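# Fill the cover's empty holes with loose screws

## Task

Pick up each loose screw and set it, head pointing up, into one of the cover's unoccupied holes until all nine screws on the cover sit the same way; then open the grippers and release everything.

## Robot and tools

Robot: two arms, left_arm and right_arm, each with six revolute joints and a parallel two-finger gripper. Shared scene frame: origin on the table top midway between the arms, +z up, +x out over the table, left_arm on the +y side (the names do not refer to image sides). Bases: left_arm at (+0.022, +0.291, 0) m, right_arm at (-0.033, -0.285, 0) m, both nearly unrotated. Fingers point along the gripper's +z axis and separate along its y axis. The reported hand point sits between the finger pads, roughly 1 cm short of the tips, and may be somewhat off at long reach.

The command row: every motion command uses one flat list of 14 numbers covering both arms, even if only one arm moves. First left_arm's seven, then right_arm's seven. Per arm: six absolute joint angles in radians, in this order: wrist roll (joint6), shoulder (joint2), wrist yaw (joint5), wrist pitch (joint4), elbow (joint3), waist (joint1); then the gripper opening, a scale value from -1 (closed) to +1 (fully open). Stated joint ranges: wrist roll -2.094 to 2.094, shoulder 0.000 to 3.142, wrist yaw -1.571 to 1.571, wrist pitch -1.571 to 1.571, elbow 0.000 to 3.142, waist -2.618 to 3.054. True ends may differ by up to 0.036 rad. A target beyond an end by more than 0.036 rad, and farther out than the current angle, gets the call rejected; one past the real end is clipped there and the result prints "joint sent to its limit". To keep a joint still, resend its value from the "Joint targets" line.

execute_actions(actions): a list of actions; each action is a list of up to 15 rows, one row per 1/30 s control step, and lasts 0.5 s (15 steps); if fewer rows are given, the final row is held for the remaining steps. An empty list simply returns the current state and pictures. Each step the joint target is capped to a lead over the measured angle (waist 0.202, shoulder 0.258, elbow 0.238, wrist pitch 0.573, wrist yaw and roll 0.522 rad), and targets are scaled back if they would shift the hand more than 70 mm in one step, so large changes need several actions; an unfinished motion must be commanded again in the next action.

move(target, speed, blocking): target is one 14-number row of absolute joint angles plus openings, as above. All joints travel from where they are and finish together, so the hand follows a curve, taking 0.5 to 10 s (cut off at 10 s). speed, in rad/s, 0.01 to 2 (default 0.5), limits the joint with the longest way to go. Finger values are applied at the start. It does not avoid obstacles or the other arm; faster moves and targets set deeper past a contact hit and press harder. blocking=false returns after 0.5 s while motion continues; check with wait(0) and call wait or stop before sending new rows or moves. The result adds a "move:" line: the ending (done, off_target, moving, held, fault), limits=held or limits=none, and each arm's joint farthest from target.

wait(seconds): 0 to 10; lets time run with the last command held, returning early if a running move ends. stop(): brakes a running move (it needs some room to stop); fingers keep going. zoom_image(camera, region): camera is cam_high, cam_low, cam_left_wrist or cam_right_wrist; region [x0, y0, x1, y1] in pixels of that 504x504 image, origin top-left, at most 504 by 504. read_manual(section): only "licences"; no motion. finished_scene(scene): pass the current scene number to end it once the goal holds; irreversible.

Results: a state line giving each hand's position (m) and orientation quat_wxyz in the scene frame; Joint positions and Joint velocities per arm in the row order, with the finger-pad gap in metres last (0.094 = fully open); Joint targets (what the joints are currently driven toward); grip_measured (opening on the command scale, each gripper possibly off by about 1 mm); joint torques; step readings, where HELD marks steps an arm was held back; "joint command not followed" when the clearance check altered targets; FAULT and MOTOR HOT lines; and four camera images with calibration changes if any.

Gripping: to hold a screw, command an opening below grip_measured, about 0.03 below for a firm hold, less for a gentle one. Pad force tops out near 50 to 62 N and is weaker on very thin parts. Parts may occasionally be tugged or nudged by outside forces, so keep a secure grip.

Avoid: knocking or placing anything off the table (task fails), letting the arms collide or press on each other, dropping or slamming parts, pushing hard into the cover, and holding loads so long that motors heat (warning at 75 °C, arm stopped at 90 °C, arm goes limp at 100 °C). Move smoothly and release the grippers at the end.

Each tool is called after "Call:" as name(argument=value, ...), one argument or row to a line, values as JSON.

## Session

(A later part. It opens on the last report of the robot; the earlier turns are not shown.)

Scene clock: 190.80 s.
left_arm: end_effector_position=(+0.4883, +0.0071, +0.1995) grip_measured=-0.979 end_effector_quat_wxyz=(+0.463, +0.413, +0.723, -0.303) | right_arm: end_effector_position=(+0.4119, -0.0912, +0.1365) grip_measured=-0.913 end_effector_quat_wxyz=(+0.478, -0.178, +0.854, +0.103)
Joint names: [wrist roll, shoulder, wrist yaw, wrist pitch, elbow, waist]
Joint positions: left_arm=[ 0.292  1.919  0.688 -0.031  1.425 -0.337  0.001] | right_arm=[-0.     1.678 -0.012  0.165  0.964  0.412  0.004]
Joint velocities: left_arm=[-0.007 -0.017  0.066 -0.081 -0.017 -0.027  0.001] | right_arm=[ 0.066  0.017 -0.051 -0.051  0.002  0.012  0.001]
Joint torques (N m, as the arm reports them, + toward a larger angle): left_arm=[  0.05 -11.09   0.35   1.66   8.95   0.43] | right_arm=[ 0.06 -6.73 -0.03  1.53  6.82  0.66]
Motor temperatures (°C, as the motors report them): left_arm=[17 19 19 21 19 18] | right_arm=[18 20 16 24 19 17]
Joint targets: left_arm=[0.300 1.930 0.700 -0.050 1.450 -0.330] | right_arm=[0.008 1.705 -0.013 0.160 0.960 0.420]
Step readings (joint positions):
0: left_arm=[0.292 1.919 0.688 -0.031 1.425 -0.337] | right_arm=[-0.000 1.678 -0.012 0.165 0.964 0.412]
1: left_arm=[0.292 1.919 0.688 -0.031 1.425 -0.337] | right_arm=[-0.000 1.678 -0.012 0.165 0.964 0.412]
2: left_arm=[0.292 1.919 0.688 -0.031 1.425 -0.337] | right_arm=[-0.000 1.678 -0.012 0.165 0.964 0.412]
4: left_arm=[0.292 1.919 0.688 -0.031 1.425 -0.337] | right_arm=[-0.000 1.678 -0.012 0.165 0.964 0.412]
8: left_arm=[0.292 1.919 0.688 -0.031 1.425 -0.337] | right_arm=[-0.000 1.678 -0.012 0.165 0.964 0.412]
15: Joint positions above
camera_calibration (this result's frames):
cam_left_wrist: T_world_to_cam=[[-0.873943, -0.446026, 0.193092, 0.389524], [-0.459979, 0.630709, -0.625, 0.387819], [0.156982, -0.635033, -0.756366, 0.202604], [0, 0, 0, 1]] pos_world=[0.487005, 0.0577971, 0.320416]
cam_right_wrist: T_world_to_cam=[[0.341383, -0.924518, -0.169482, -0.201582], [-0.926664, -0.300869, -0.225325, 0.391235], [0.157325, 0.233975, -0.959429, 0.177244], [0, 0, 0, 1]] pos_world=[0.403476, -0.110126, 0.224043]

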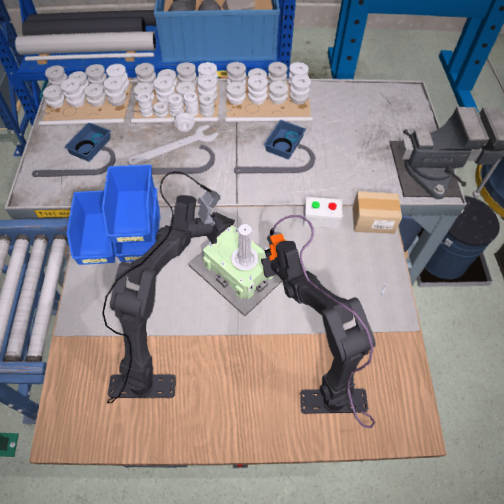

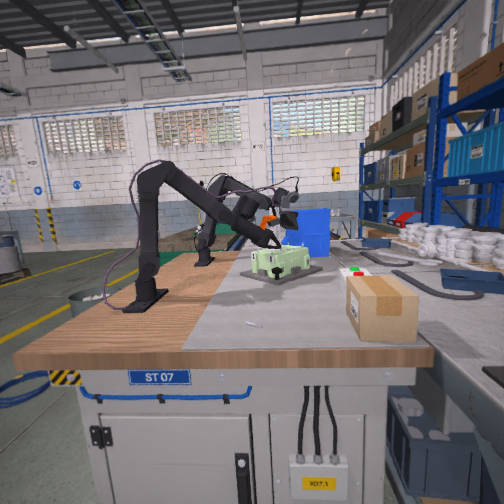

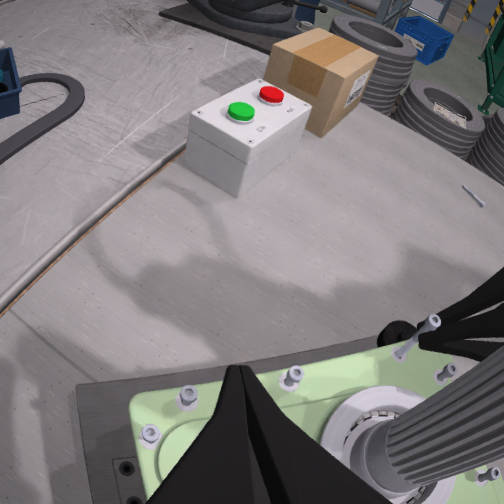

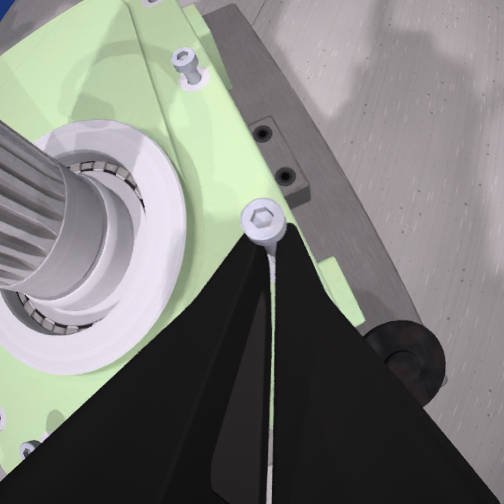

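Call:
execute_actions(
  actions=[
    [[0.3,1.93,0.7,-0.05,1.45,-0.33,-1,0.008,1.68,-0.013,0.16,0.96,0.42,-0.88]],
  ],
)

Call:
zoom_image(
  camera="cam_left_wrist",
  region=[370,290,470,390],
)

Scene clock: 192.50 s.
left_arm: end_effector_position=(+0.4883, +0.0071, +0.1995) grip_measured=-0.979 end_effector_quat_wxyz=(+0.463, +0.413, +0.723, -0.303) | right_arm: end_effector_position=(+0.4119, -0.0912, +0.1365) grip_measured=-0.882 end_effector_quat_wxyz=(+0.478, -0.178, +0.854, +0.103)
Joint names: [wrist roll, shoulder, wrist yaw, wrist pitch, elbow, waist]
Joint positions: left_arm=[ 0.292  1.919  0.688 -0.031  1.425 -0.337  0.001] | right_arm=[-0.     1.678 -0.012  0.165  0.964  0.412  0.006]
Joint velocities: left_arm=[-0.007 -0.012 -0.051 -0.007  0.012  0.007 -0.   ] | right_arm=[-0.007 -0.022  0.007  0.022  0.007 -0.002  0.002]
Joint torques (N m, as the arm reports them, + toward a larger angle): left_arm=[  0.02 -11.03   0.35   1.65   9.14   0.42] | right_arm=[ 0.05 -8.95 -0.04  1.53  6.77  0.67]
Motor temperatures (°C, as the motors report them): left_arm=[17 19 19 21 20 18] | right_arm=[18 20 16 24 19 17]
Joint targets: left_arm=[0.300 1.930 0.700 -0.050 1.450 -0.330] | right_arm=[0.008 1.680 -0.013 0.160 0.960 0.420]
Step readings (joint positions):
0: left_arm=[0.292 1.919 0.688 -0.031 1.425 -0.337] | right_arm=[-0.000 1.678 -0.012 0.165 0.964 0.412]
1: left_arm=[0.292 1.919 0.688 -0.031 1.425 -0.337] | right_arm=[-0.000 1.678 -0.012 0.165 0.964 0.412]
2: left_arm=[0.292 1.919 0.688 -0.031 1.425 -0.337] | right_arm=[-0.000 1.678 -0.012 0.165 0.964 0.412]
4: left_arm=[0.292 1.919 0.688 -0.031 1.425 -0.337] | right_arm=[-0.000 1.678 -0.012 0.165 0.964 0.412]
8: left_arm=[0.292 1.919 0.688 -0.031 1.425 -0.337] | right_arm=[-0.000 1.678 -0.012 0.165 0.964 0.412]
15: Joint positions above
camera_calibration (this result's frames):
cam_left_wrist: T_world_to_cam=[[-0.873943, -0.446026, 0.193092, 0.389524], [-0.459979, 0.630709, -0.625, 0.387819], [0.156982, -0.635033, -0.756366, 0.202604], [0, 0, 0, 1]] pos_world=[0.487005, 0.0577971, 0.320416]
cam_right_wrist: T_world_to_cam=[[0.341383, -0.924518, -0.169482, -0.201582], [-0.926664, -0.300869, -0.225325, 0.391235], [0.157325, 0.233975, -0.959429, 0.177244], [0, 0, 0, 1]] pos_world=[0.403476, -0.110126, 0.224043]

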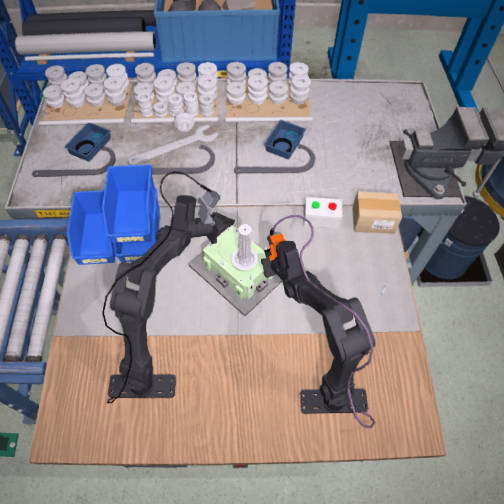

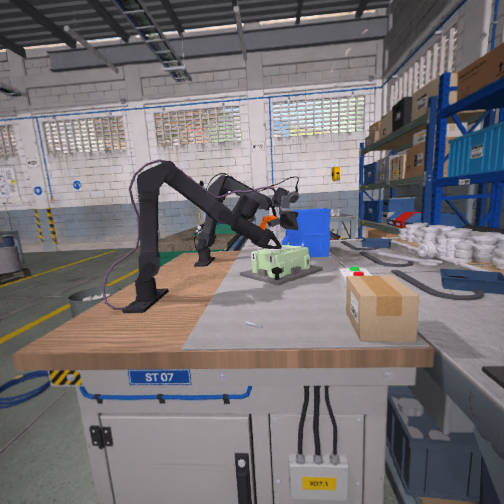

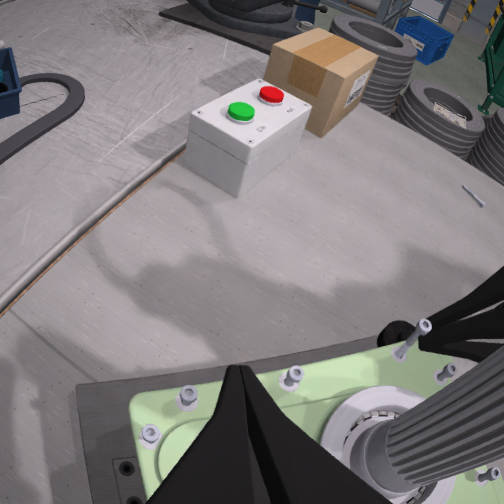

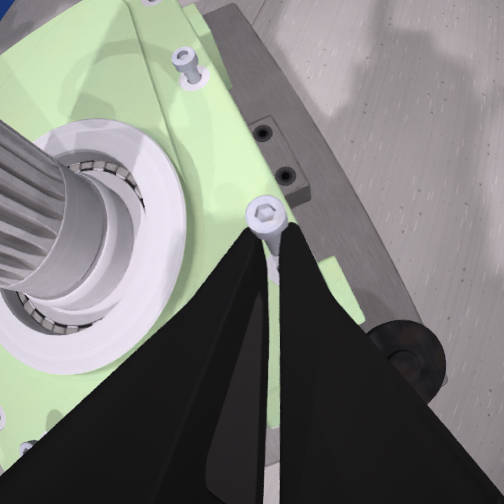

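Region (370, 290, 470, 390) of cam_left_wrist's 504x504 image, scaled by 5.040, with more detail than that image has.

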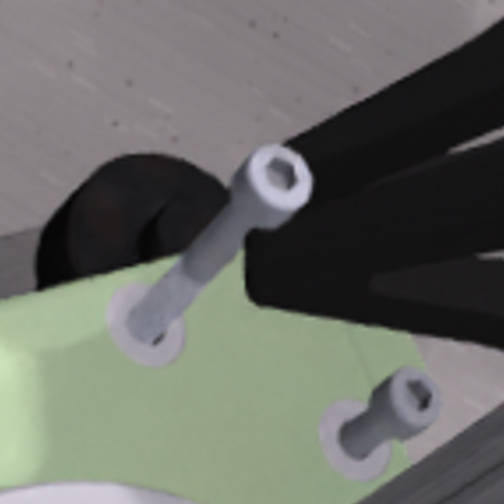

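It slid in. Open.

Call:
execute_actions(
  actions=[
    [[0.3,1.93,0.7,-0.05,1.45,-0.33,-1,0.008,1.68,-0.013,0.16,0.96,0.42,-0.7]],
  ],
)

Call:
zoom_image(
  camera="cam_left_wrist",
  region=[370,290,470,390],
)

Scene clock: 194.00 s.
left_arm: end_effector_position=(+0.4883, +0.0071, +0.1995) grip_measured=-0.979 end_effector_quat_wxyz=(+0.463, +0.413, +0.723, -0.303) | right_arm: end_effector_position=(+0.4119, -0.0912, +0.1365) grip_measured=-0.702 end_effector_quat_wxyz=(+0.478, -0.178, +0.854, +0.103)
Joint names: [wrist roll, shoulder, wrist yaw, wrist pitch, elbow, waist]
Joint positions: left_arm=[ 0.292  1.919  0.688 -0.031  1.425 -0.337  0.001] | right_arm=[-0.     1.678 -0.012  0.165  0.964  0.412  0.014]
Joint velocities: left_arm=[-0.037 -0.007  0.081  0.022  0.027  0.007  0.001] | right_arm=[ 0.095  0.002 -0.007  0.022 -0.007  0.007 -0.001]
Joint torques (N m, as the arm reports them, + toward a larger angle): left_arm=[  0.08 -11.11   0.33   1.62   9.02   0.54] | right_arm=[ 0.06 -8.91 -0.03  1.54  6.77  0.66]
Motor temperatures (°C, as the motors report them): left_arm=[17 19 19 21 20 18] | right_arm=[18 20 16 24 19 17]
Joint targets: left_arm=[0.300 1.930 0.700 -0.050 1.450 -0.330] | right_arm=[0.008 1.680 -0.013 0.160 0.960 0.420]
Step readings (joint positions):
0: left_arm=[0.292 1.919 0.688 -0.031 1.425 -0.337] | right_arm=[-0.000 1.678 -0.012 0.165 0.964 0.412]
1: left_arm=[0.292 1.919 0.688 -0.031 1.425 -0.337] | right_arm=[-0.000 1.678 -0.012 0.165 0.964 0.412]
2: left_arm=[0.292 1.919 0.688 -0.031 1.425 -0.337] | right_arm=[-0.000 1.678 -0.012 0.165 0.964 0.412]
4: left_arm=[0.292 1.919 0.688 -0.031 1.425 -0.337] | right_arm=[-0.000 1.678 -0.012 0.165 0.964 0.412]
8: left_arm=[0.292 1.919 0.688 -0.031 1.425 -0.337] | right_arm=[-0.000 1.678 -0.012 0.165 0.964 0.412]
15: Joint positions above
camera_calibration (this result's frames):
cam_left_wrist: T_world_to_cam=[[-0.873943, -0.446026, 0.193092, 0.389524], [-0.459979, 0.630709, -0.625, 0.387819], [0.156982, -0.635033, -0.756366, 0.202604], [0, 0, 0, 1]] pos_world=[0.487005, 0.0577971, 0.320416]
cam_right_wrist: T_world_to_cam=[[0.341177, -0.924535, -0.169802, -0.201455], [-0.926754, -0.300618, -0.225292, 0.391291], [0.157245, 0.234229, -0.95938, 0.177293], [0, 0, 0, 1]] pos_world=[0.403483, -0.110151, 0.224039]

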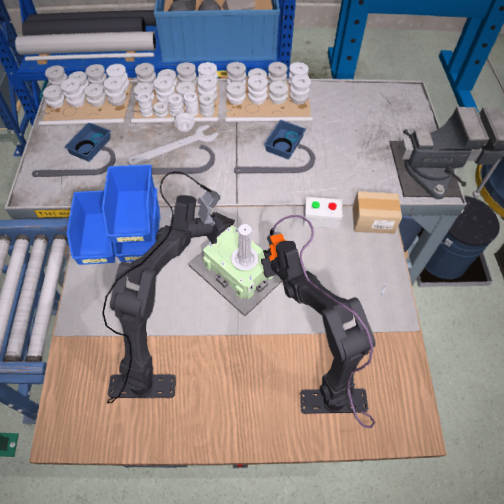

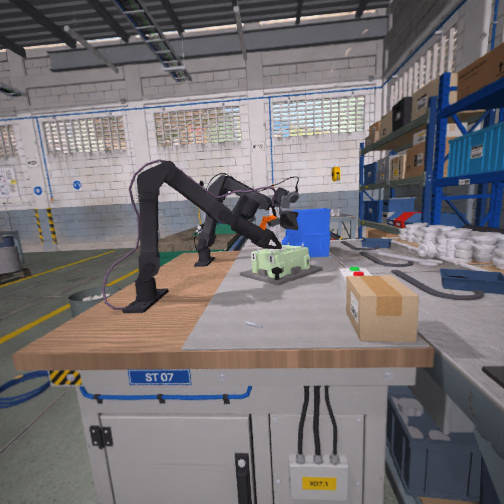

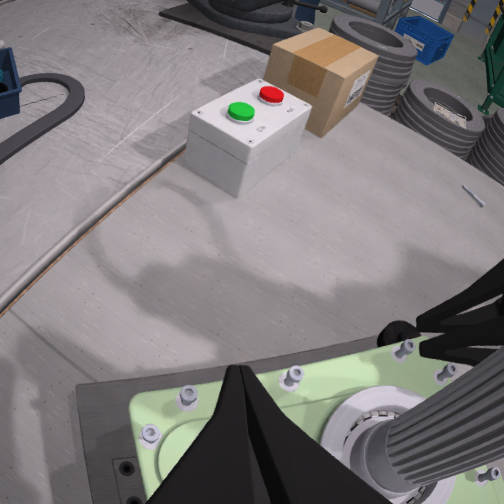

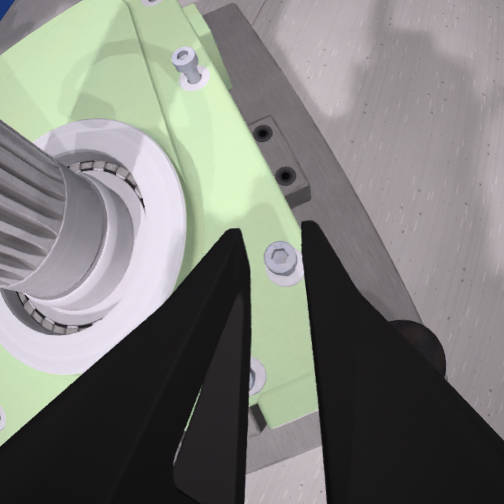

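Region (370, 290, 470, 390) of cam_left_wrist's 504x504 image, scaled by 5.040, with more detail than that image has.

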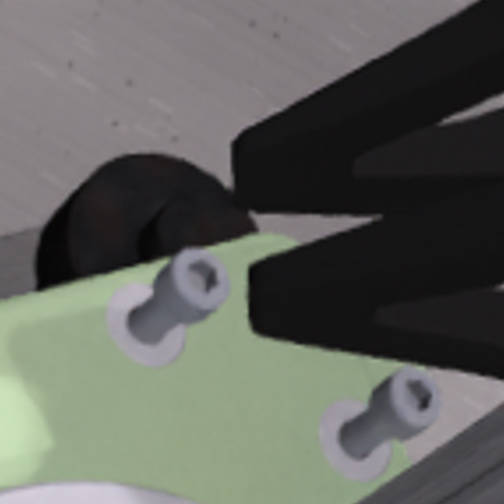

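Call:
move(
  target=[0.2,1.7,0.3,-0.1,1.35,-0.1,-1,0,1.55,0,0.1,1.1,0.3,-0.5],
)

Call:
move(
  target=[0,1.3,0,-0.5,0.95,-0.5,1,0,2.235,0,-1.23,1.89,-0.529,-0.3],
  speed=0.9,
)

Scene clock: 198.33 s.
left_arm: end_effector_position=(+0.5408, +0.1841, +0.2551) grip_measured=-0.979 end_effector_quat_wxyz=(+0.542, +0.210, +0.807, -0.100) | right_arm: end_effector_position=(+0.4403, -0.1343, +0.2321) grip_measured=-0.502 end_effector_quat_wxyz=(+0.559, -0.127, +0.814, +0.089)
Joint names: [wrist roll, shoulder, wrist yaw, wrist pitch, elbow, waist]
Joint positions: left_arm=[ 0.207  1.713  0.307 -0.08   1.369 -0.101  0.001] | right_arm=[-0.     1.569 -0.01   0.119  1.083  0.31   0.023]
Joint velocities: left_arm=[ 0.007  0.002 -0.022  0.066  0.007 -0.007 -0.   ] | right_arm=[-0.007 -0.007 -0.095 -0.066 -0.027 -0.002 -0.   ]
Joint torques (N m, as the arm reports them, + toward a larger angle): left_arm=[ -0.06 -11.06   0.01   1.84   6.25   0.34] | right_arm=[ -0.01 -10.25   0.09   1.51   9.02  -0.85]
Motor temperatures (°C, as the motors report them): left_arm=[17 19 19 22 19 18] | right_arm=[18 20 16 25 19 17]
Joint targets: left_arm=[0.200 1.700 0.300 -0.100 1.350 -0.100] | right_arm=[-0.000 1.550 -0.000 0.100 1.100 0.300]
move: done; limits=none; left_arm: farthest joint: the wrist pitch, 0.020 radians from its target (0.069 radians at the start); right_arm: farthest joint: the shoulder, 0.019 radians from its target (0.128 radians at the start)
camera_calibration (this result's frames):
cam_left_wrist: T_world_to_cam=[[-0.466831, -0.881295, 0.0733995, 0.394135], [-0.707901, 0.322653, -0.628308, 0.526696], [0.530042, -0.345273, -0.774494, 0.0983037], [0, 0, 0, 1]] pos_world=[0.504738, 0.211351, 0.378133]
cam_right_wrist: T_world_to_cam=[[0.273811, -0.945672, -0.175308, -0.206673], [-0.898697, -0.186638, -0.396875, 0.46898], [0.342595, 0.266217, -0.900976, 0.183758], [0, 0, 0, 1]] pos_world=[0.415106, -0.156835, 0.315457]

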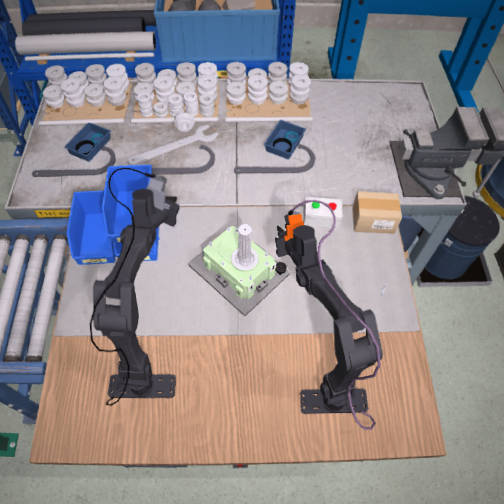

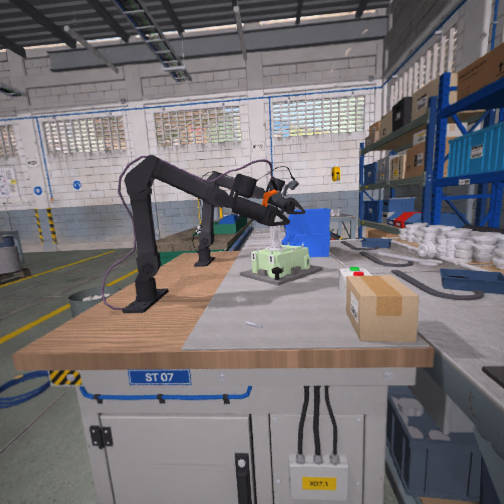

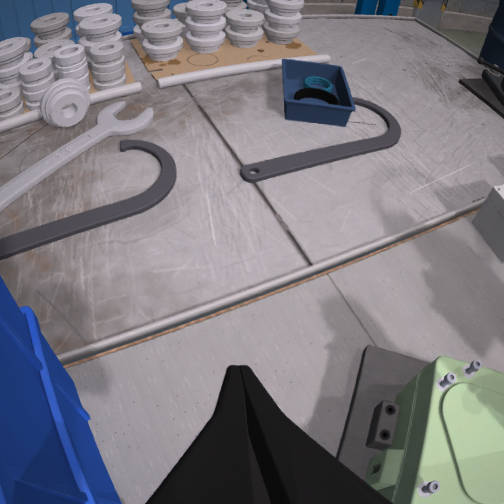

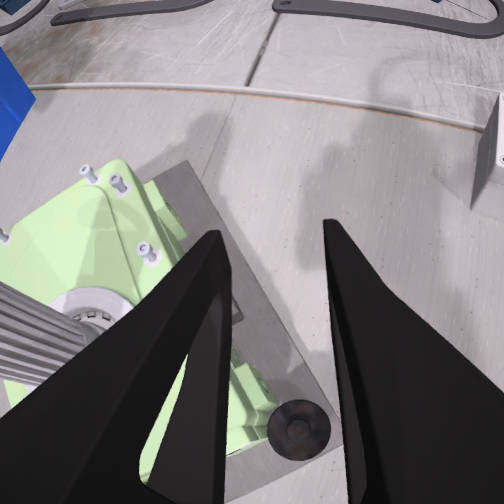

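Scene clock: 200.73 s.
left_arm: end_effector_position=(+0.3486, +0.1142, +0.1614) grip_measured=+1.000 end_effector_quat_wxyz=(+0.348, +0.233, +0.904, -0.090) | right_arm: end_effector_position=(+0.3367, -0.5054, +0.0516) grip_measured=-0.302 end_effector_quat_wxyz=(-0.000, +0.268, +0.963, +0.002)
Joint names: [wrist roll, shoulder, wrist yaw, wrist pitch, elbow, waist]
Joint positions: left_arm=[ 0.007  1.319  0.009 -0.483  0.966 -0.492  0.094] | right_arm=[-0.     2.223 -0.004 -1.219  1.869 -0.535  0.033]
Joint velocities: left_arm=[-0.007 -0.002 -0.022 -0.007  0.002  0.017  0.   ] | right_arm=[-0.007  0.012  0.081 -0.007 -0.002 -0.012 -0.   ]
Joint torques (N m, as the arm reports them, + toward a larger angle): left_arm=[-0.09 -6.88 -0.04  1.46  6.12 -0.5 ] | right_arm=[ -0.02 -12.59   0.03   0.02   7.91   0.48]
Motor temperatures (°C, as the motors report them): left_arm=[17 19 19 22 19 18] | right_arm=[18 20 16 24 19 17]
Joint targets: left_arm=[-0.000 1.300 0.000 -0.500 0.950 -0.500] | right_arm=[0.000 2.235 0.000 -1.230 1.890 -0.529]
move: off_target (right_arm); limits=none; left_arm: farthest joint: the shoulder, 0.019 radians from its target (0.413 radians at the start); right_arm: farthest joint: the elbow, 0.021 radians from its target (0.807 radians at the start)
camera_calibration (this result's frames):
cam_left_wrist: T_world_to_cam=[[-0.444947, -0.884979, 0.13724, 0.232153], [-0.881479, 0.405714, -0.241644, 0.342912], [0.158169, -0.228493, -0.960611, 0.249837], [0, 0, 0, 1]] pos_world=[0.366049, 0.123413, 0.290998]
cam_right_wrist: T_world_to_cam=[[-0.654908, -0.754768, -0.0376819, -0.15888], [-0.548611, 0.44055, 0.710592, 0.376922], [-0.519732, 0.486045, -0.702594, 0.546633], [0, 0, 0, 1]] pos_world=[0.386834, -0.55166, 0.110237]

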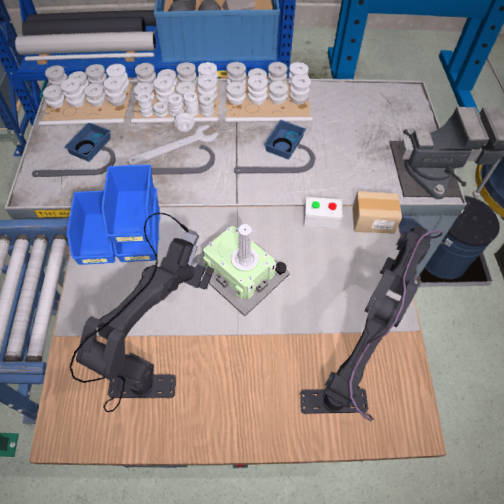

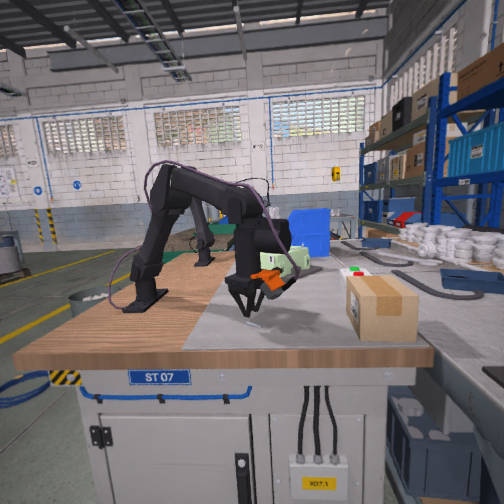

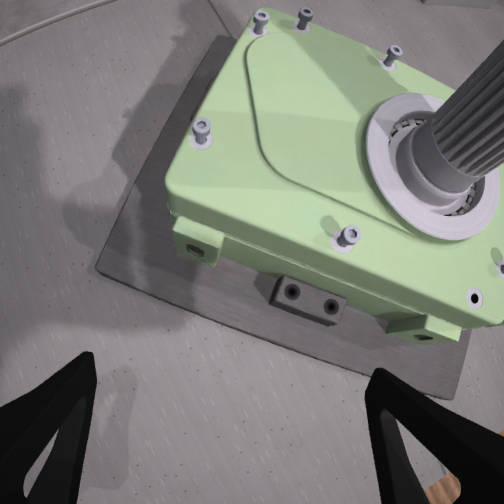

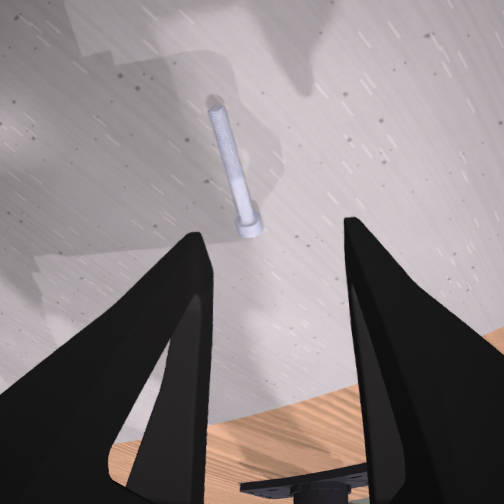

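Call:
move(
  target=[0,1.3,0,-0.5,0.95,-0.62,1,0,2.262,0,-1.08,1.758,-0.505,-0.3],
  speed=0.15,
)

Scene clock: 203.37 s.
left_arm: end_effector_position=(+0.3252, +0.0767, +0.1613) grip_measured=+1.000 end_effector_quat_wxyz=(+0.341, +0.286, +0.888, -0.111) | right_arm: end_effector_position=(+0.3403, -0.4986, +0.0158) grip_measured=-0.302 end_effector_quat_wxyz=(-0.000, +0.259, +0.966, +0.002)
Joint names: [wrist roll, shoulder, wrist yaw, wrist pitch, elbow, waist]
Joint positions: left_arm=[ 0.007  1.319  0.008 -0.483  0.966 -0.611  0.094] | right_arm=[-0.     2.249 -0.004 -1.093  1.769 -0.517  0.033]
Joint velocities: left_arm=[-0.037 -0.007 -0.051 -0.051  0.002  0.007  0.   ] | right_arm=[ 0.007 -0.002  0.037  0.007 -0.022 -0.012 -0.   ]
Joint torques (N m, as the arm reports them, + toward a larger angle): left_arm=[-0.06 -6.84 -0.07  1.48  6.12 -0.58] | right_arm=[ -0.02 -12.58   0.01   0.22   5.29   0.98]
Motor temperatures (°C, as the motors report them): left_arm=[17 19 19 22 19 18] | right_arm=[18 21 16 24 19 17]
Joint targets: left_arm=[0.000 1.300 -0.000 -0.500 0.950 -0.620] | right_arm=[-0.000 2.262 -0.000 -1.080 1.758 -0.505]
move: done; limits=none; left_arm: farthest joint: the shoulder, 0.019 radians from its target (0.019 radians at the start); right_arm: farthest joint: the shoulder, 0.013 radians from its target (0.039 radians at the start)
camera_calibration (this result's frames):
cam_left_wrist: T_world_to_cam=[[-0.546776, -0.82605, 0.136669, 0.217277], [-0.827131, 0.507567, -0.241308, 0.312016], [0.129964, -0.244985, -0.960777, 0.255357], [0, 0, 0, 1]] pos_world=[0.343693, 0.083671, 0.290938]
cam_right_wrist: T_world_to_cam=[[-0.641296, -0.766374, -0.0375515, -0.163138], [-0.555952, 0.430372, 0.711124, 0.398749], [-0.528826, 0.476918, -0.702063, 0.51856], [0, 0, 0, 1]] pos_world=[0.391293, -0.543946, 0.074376]

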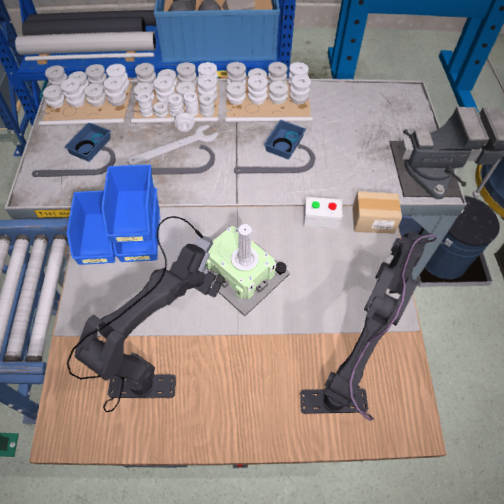

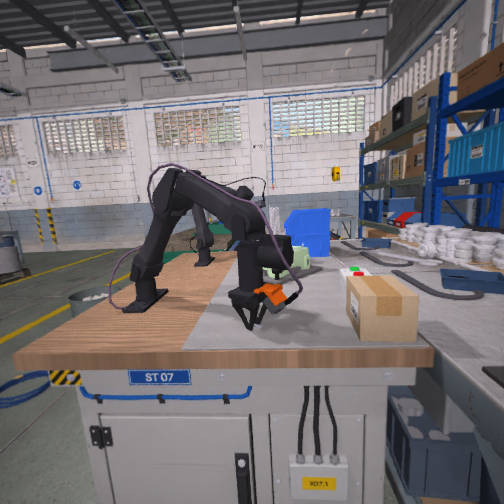

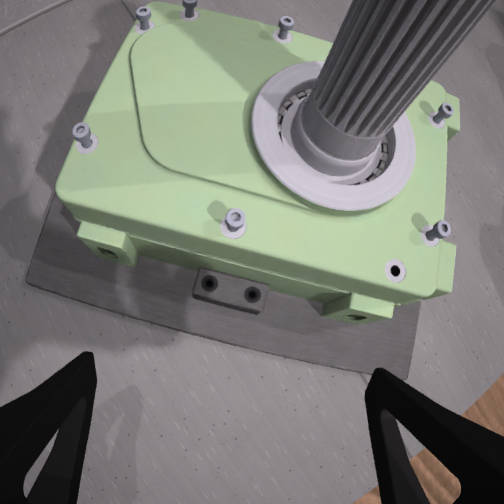

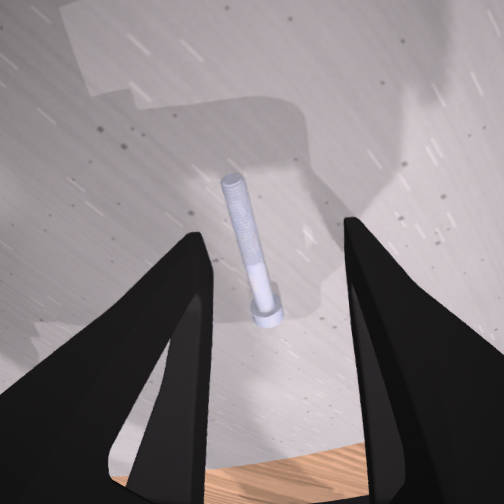

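Call:
execute_actions(
  actions=[
    [[0,1.3,0,-0.5,0.95,-0.62,1,0.08,2.274,0,-1.07,1.758,-0.498,-0.5]],
    [[0,1.3,0,-0.5,0.95,-0.62,1,0.08,2.274,0,-1.07,1.758,-0.498,-0.96]],
  ],
)

Scene clock: 205.83 s.
left_arm: end_effector_position=(+0.3252, +0.0767, +0.1613) grip_measured=+1.000 end_effector_quat_wxyz=(+0.341, +0.286, +0.888, -0.111) | right_arm: end_effector_position=(+0.3442, -0.4971, +0.0158) grip_measured=-0.944 end_effector_quat_wxyz=(+0.005, +0.289, +0.957, +0.001)
Joint names: [wrist roll, shoulder, wrist yaw, wrist pitch, elbow, waist]
Joint positions: left_arm=[ 0.007  1.319  0.008 -0.483  0.966 -0.611  0.094] | right_arm=[ 0.07   2.249 -0.004 -1.082  1.769 -0.509  0.003]
Joint velocities: left_arm=[-0.081 -0.002  0.022 -0.081 -0.002  0.017  0.   ] | right_arm=[-0.037 -0.007 -0.022 -0.022 -0.007  0.002 -0.   ]
Joint torques (N m, as the arm reports them, + toward a larger angle): left_arm=[-0.11 -6.78 -0.07  1.47  6.11 -0.37] | right_arm=[  0.06 -11.57   0.02   0.25   5.36   0.94]
Motor temperatures (°C, as the motors report them): left_arm=[17 19 19 22 19 18] | right_arm=[18 21 16 24 19 17]
Joint targets: left_arm=[0.000 1.300 0.000 -0.500 0.950 -0.620] | right_arm=[0.080 2.274 -0.000 -1.070 1.758 -0.498]
Step readings (joint positions; steps 1 to 15: 1st action; 16 to 30: 2nd action):
0: left_arm=[0.007 1.319 0.008 -0.483 0.966 -0.611] | right_arm=[-0.000 2.249 -0.004 -1.092 1.769 -0.517]
1: left_arm=[0.007 1.319 0.008 -0.483 0.966 -0.611] | right_arm=[0.011 2.249 -0.004 -1.091 1.769 -0.517]
2: left_arm=[0.007 1.319 0.008 -0.483 0.966 -0.611] | right_arm=[0.022 2.249 -0.004 -1.090 1.769 -0.516]
4: left_arm=[0.007 1.319 0.008 -0.483 0.966 -0.611] | right_arm=[0.040 2.249 -0.004 -1.086 1.769 -0.513]
8: left_arm=[0.007 1.319 0.008 -0.483 0.966 -0.611] | right_arm=[0.057 2.249 -0.004 -1.083 1.769 -0.510]
15: left_arm=[0.007 1.319 0.008 -0.483 0.966 -0.611] | right_arm=[0.067 2.249 -0.004 -1.082 1.769 -0.509]
16: left_arm=[0.007 1.319 0.008 -0.483 0.966 -0.611] | right_arm=[0.067 2.249 -0.004 -1.082 1.769 -0.509]
17: left_arm=[0.007 1.319 0.008 -0.483 0.966 -0.611] | right_arm=[0.068 2.249 -0.004 -1.082 1.769 -0.509]
19: left_arm=[0.007 1.319 0.008 -0.483 0.966 -0.611] | right_arm=[0.069 2.249 -0.004 -1.082 1.769 -0.509]
23: left_arm=[0.007 1.319 0.008 -0.483 0.966 -0.611] | right_arm=[0.069 2.249 -0.004 -1.082 1.769 -0.509]
30: Joint positions above
camera_calibration (this result's frames):
cam_left_wrist: T_world_to_cam=[[-0.546776, -0.82605, 0.136669, 0.217277], [-0.827131, 0.507567, -0.241308, 0.312016], [0.129964, -0.244985, -0.960777, 0.255357], [0, 0, 0, 1]] pos_world=[0.343693, 0.083671, 0.290938]
cam_right_wrist: T_world_to_cam=[[-0.687332, -0.725246, -0.0399093, -0.123113], [-0.534488, 0.467811, 0.7039, 0.411603], [-0.491831, 0.505144, -0.709177, 0.521319], [0, 0, 0, 1]] pos_world=[0.391778, -0.545181, 0.0750664]

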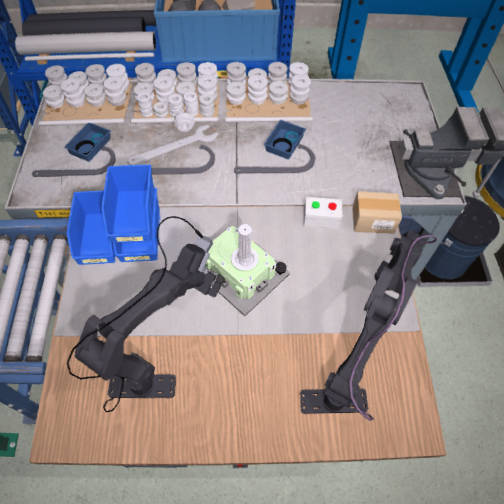

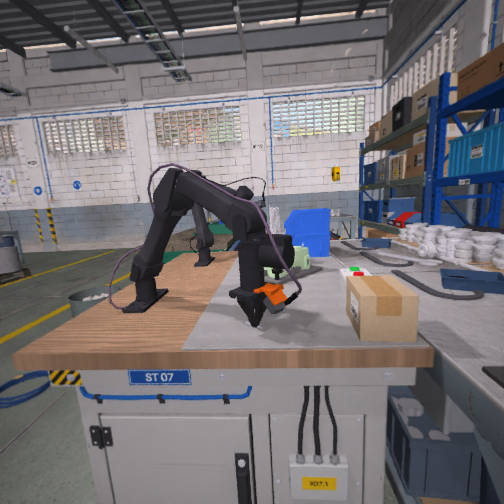

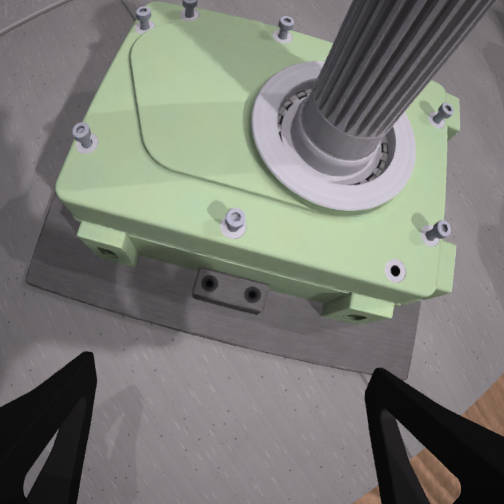

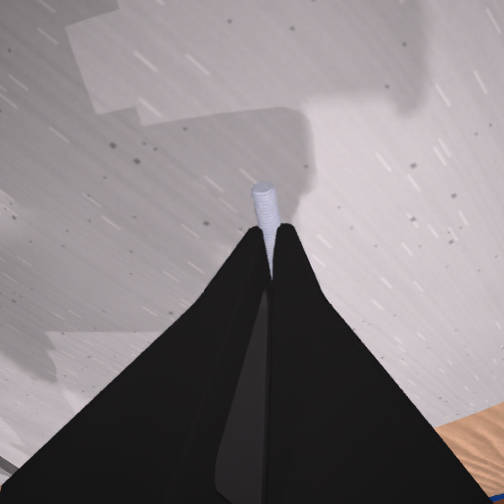

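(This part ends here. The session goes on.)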